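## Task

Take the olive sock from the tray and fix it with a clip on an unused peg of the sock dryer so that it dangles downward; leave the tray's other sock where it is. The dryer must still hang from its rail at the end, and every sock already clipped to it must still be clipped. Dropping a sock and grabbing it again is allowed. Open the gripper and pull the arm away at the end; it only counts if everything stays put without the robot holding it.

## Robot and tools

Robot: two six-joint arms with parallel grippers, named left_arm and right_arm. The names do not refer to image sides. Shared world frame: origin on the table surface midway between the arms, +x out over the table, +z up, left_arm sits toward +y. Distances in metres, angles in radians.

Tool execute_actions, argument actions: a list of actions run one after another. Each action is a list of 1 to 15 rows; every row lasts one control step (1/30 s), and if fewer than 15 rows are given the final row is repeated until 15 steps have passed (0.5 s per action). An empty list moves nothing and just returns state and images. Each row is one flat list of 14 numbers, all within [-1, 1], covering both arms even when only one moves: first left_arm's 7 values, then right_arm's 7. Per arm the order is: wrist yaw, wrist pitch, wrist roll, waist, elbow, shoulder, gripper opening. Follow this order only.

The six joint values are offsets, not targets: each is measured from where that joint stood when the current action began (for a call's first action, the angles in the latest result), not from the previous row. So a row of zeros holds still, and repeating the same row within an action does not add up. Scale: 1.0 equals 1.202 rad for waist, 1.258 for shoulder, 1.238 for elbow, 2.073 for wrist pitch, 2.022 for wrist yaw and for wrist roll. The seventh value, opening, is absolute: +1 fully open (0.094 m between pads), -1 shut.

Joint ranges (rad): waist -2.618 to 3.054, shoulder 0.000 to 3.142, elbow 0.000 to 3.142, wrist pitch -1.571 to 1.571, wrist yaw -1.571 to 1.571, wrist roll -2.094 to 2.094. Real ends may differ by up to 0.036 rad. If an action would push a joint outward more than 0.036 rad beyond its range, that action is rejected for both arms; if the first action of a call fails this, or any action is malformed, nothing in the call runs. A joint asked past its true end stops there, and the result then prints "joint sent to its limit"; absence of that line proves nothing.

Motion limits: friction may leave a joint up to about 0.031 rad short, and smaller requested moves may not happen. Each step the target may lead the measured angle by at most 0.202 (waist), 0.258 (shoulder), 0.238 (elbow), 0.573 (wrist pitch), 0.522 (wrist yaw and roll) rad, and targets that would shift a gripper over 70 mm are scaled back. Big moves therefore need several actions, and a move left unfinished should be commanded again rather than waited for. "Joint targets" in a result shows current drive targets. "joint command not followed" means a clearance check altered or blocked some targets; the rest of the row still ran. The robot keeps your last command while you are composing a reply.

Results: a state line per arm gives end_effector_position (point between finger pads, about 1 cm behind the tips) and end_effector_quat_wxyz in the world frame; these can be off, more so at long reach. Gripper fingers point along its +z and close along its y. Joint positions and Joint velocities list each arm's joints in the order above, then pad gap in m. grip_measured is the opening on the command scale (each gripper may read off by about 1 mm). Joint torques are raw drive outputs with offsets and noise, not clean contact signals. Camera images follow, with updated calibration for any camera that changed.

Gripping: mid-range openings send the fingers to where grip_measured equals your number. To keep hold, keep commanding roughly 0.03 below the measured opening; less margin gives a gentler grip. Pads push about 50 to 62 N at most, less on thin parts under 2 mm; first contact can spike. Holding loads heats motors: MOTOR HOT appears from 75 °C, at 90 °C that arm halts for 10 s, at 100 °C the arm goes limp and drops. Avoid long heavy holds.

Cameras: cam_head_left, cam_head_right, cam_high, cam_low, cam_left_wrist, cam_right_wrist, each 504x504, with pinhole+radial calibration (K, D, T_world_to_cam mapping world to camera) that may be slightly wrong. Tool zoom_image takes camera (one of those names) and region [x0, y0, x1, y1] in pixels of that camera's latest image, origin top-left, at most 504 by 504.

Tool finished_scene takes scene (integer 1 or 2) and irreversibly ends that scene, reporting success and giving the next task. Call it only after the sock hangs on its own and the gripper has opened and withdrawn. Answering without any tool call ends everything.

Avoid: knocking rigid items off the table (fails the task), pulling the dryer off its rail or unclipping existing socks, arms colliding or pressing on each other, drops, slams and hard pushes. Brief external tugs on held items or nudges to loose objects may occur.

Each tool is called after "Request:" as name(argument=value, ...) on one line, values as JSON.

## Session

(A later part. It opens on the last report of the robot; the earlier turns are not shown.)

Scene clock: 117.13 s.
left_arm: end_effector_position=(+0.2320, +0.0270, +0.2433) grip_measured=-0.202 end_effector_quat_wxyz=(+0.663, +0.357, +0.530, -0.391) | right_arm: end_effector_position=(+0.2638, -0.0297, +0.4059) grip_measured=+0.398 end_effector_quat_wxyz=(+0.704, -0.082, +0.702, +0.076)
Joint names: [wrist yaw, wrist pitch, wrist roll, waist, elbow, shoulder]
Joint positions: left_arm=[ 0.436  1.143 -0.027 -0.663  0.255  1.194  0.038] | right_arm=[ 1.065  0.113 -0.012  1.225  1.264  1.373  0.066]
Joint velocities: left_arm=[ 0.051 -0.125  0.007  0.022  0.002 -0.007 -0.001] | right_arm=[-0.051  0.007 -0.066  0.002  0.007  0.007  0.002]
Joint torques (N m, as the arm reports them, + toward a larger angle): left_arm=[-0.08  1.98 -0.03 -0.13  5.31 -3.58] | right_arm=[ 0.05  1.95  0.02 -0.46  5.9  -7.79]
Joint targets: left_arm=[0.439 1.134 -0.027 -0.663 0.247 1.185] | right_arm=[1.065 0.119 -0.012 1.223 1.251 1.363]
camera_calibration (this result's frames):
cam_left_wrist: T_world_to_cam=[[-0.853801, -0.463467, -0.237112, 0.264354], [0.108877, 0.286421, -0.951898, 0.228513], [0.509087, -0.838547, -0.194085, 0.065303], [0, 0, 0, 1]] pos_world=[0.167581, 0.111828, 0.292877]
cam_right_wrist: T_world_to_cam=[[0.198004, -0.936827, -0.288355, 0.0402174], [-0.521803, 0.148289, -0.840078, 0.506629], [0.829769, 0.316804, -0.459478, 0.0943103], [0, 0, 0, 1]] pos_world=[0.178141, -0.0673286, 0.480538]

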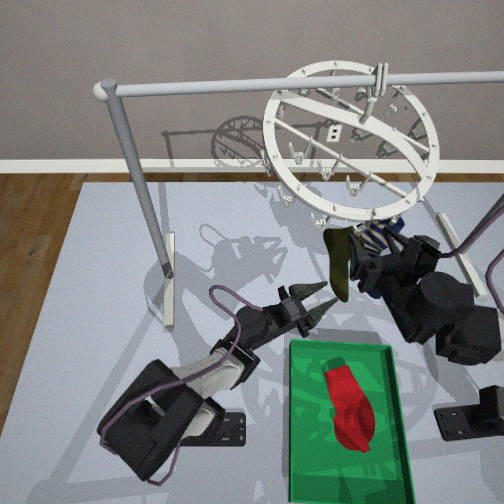

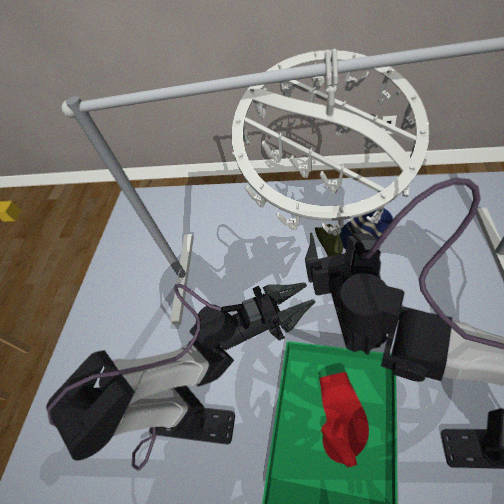

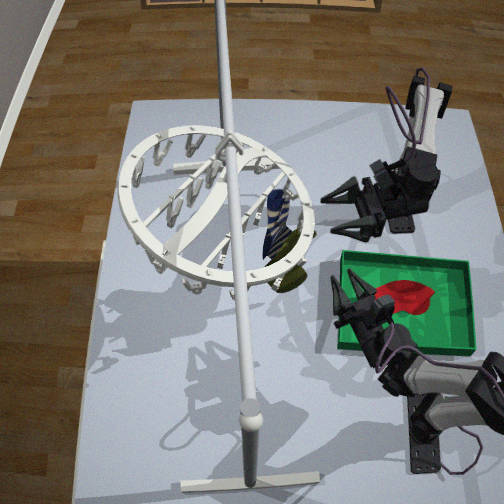

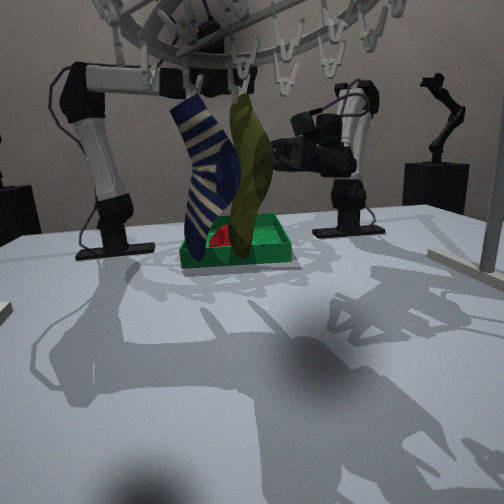

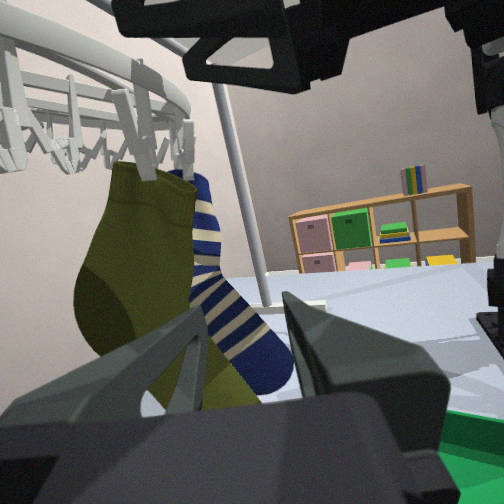

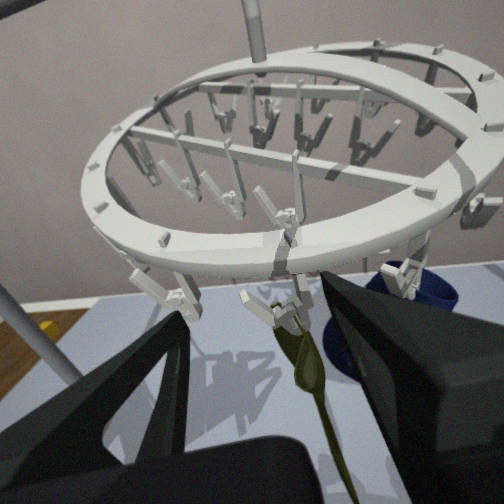

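Request:
execute_actions(actions=[[[0,-0.1,0,0,-0.05,-0.25,-0.2,0,0,0,0.1,-0.15,-0.25,0.4]],[[0,-0.15,0,0,-0.05,-0.3,-0.2,0,0,0,0,-0.25,-0.3,0.4]],[[0,-0.1,0,0,0,-0.2,-0.2,0,0,0,0,-0.25,-0.3,0.4]]])

Scene clock: 120.93 s.
left_arm: end_effector_position=(+0.1460, +0.0980, +0.2962) grip_measured=-0.202 end_effector_quat_wxyz=(+0.712, +0.345, +0.469, -0.393) | right_arm: end_effector_position=(+0.1867, -0.2282, +0.3391) grip_measured=+0.399 end_effector_quat_wxyz=(+0.724, -0.027, +0.655, +0.213)
Joint names: [wrist yaw, wrist pitch, wrist roll, waist, elbow, shoulder]
Joint positions: left_arm=[ 0.43   0.464 -0.027 -0.663  0.151  0.252  0.038] | right_arm=[ 1.065  0.1   -0.014  1.347  0.478  0.284  0.066]
Joint velocities: left_arm=[ 0.037  0.007 -0.022  0.007 -0.007  0.002  0.001] | right_arm=[-0.168 -0.022 -0.022  0.002 -0.007 -0.022  0.   ]
Joint torques (N m, as the arm reports them, + toward a larger angle): left_arm=[-0.09  1.88  0.   -0.19  7.11  1.83] | right_arm=[-0.11  1.74  0.02 -0.39  5.56  2.78]
Joint targets: left_arm=[0.432 0.450 -0.027 -0.663 0.154 0.249] | right_arm=[1.064 0.108 -0.013 1.346 0.469 0.284]
camera_calibration (this result's frames):
cam_left_wrist: T_world_to_cam=[[-0.818429, -0.495572, -0.29083, 0.250281], [0.224378, 0.190324, -0.955736, 0.261528], [0.528988, -0.847458, -0.0445715, 0.132641], [0, 0, 0, 1]] pos_world=[0.0759909, 0.186665, 0.328653]
cam_right_wrist: T_world_to_cam=[[0.329102, -0.790477, -0.516564, -0.0634971], [-0.497137, 0.320051, -0.806487, 0.462925], [0.802836, 0.52222, -0.287646, 0.184143], [0, 0, 0, 1]] pos_world=[0.103197, -0.294516, 0.393511]

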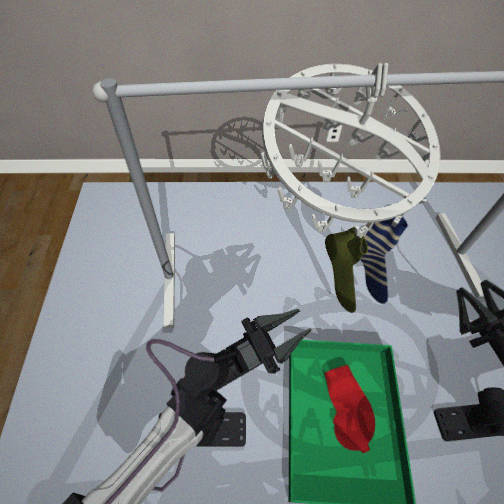

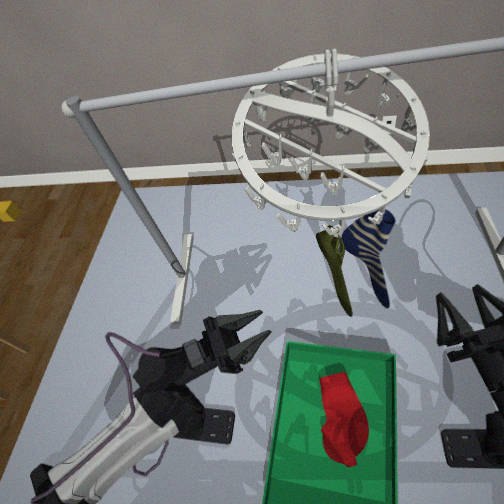

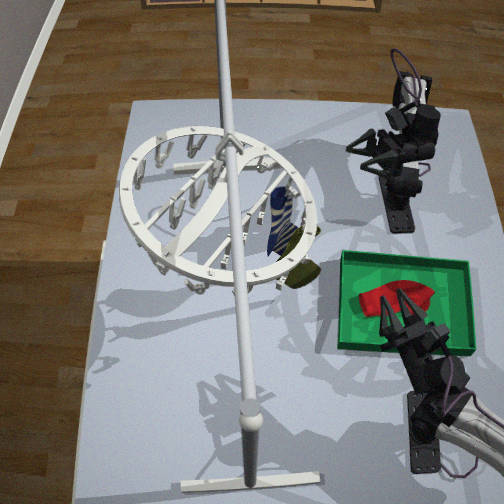

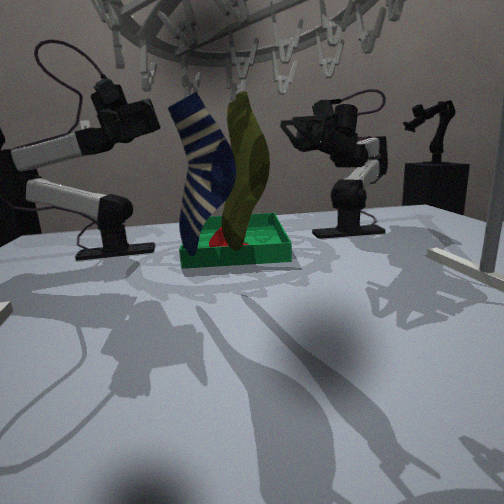

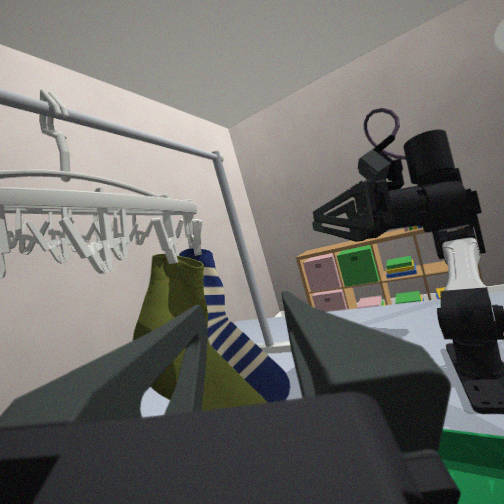

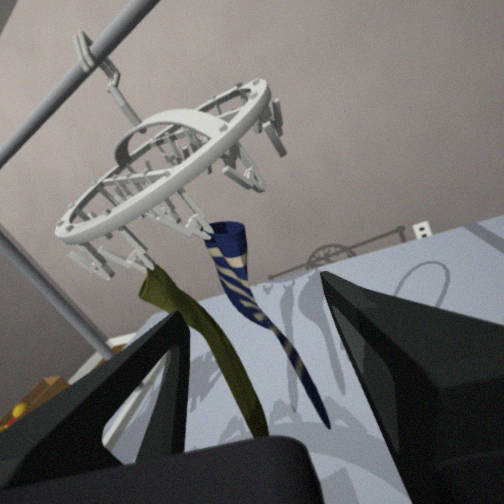

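Request:
finished_scene(scene=2)

The scene is finished: the task was done.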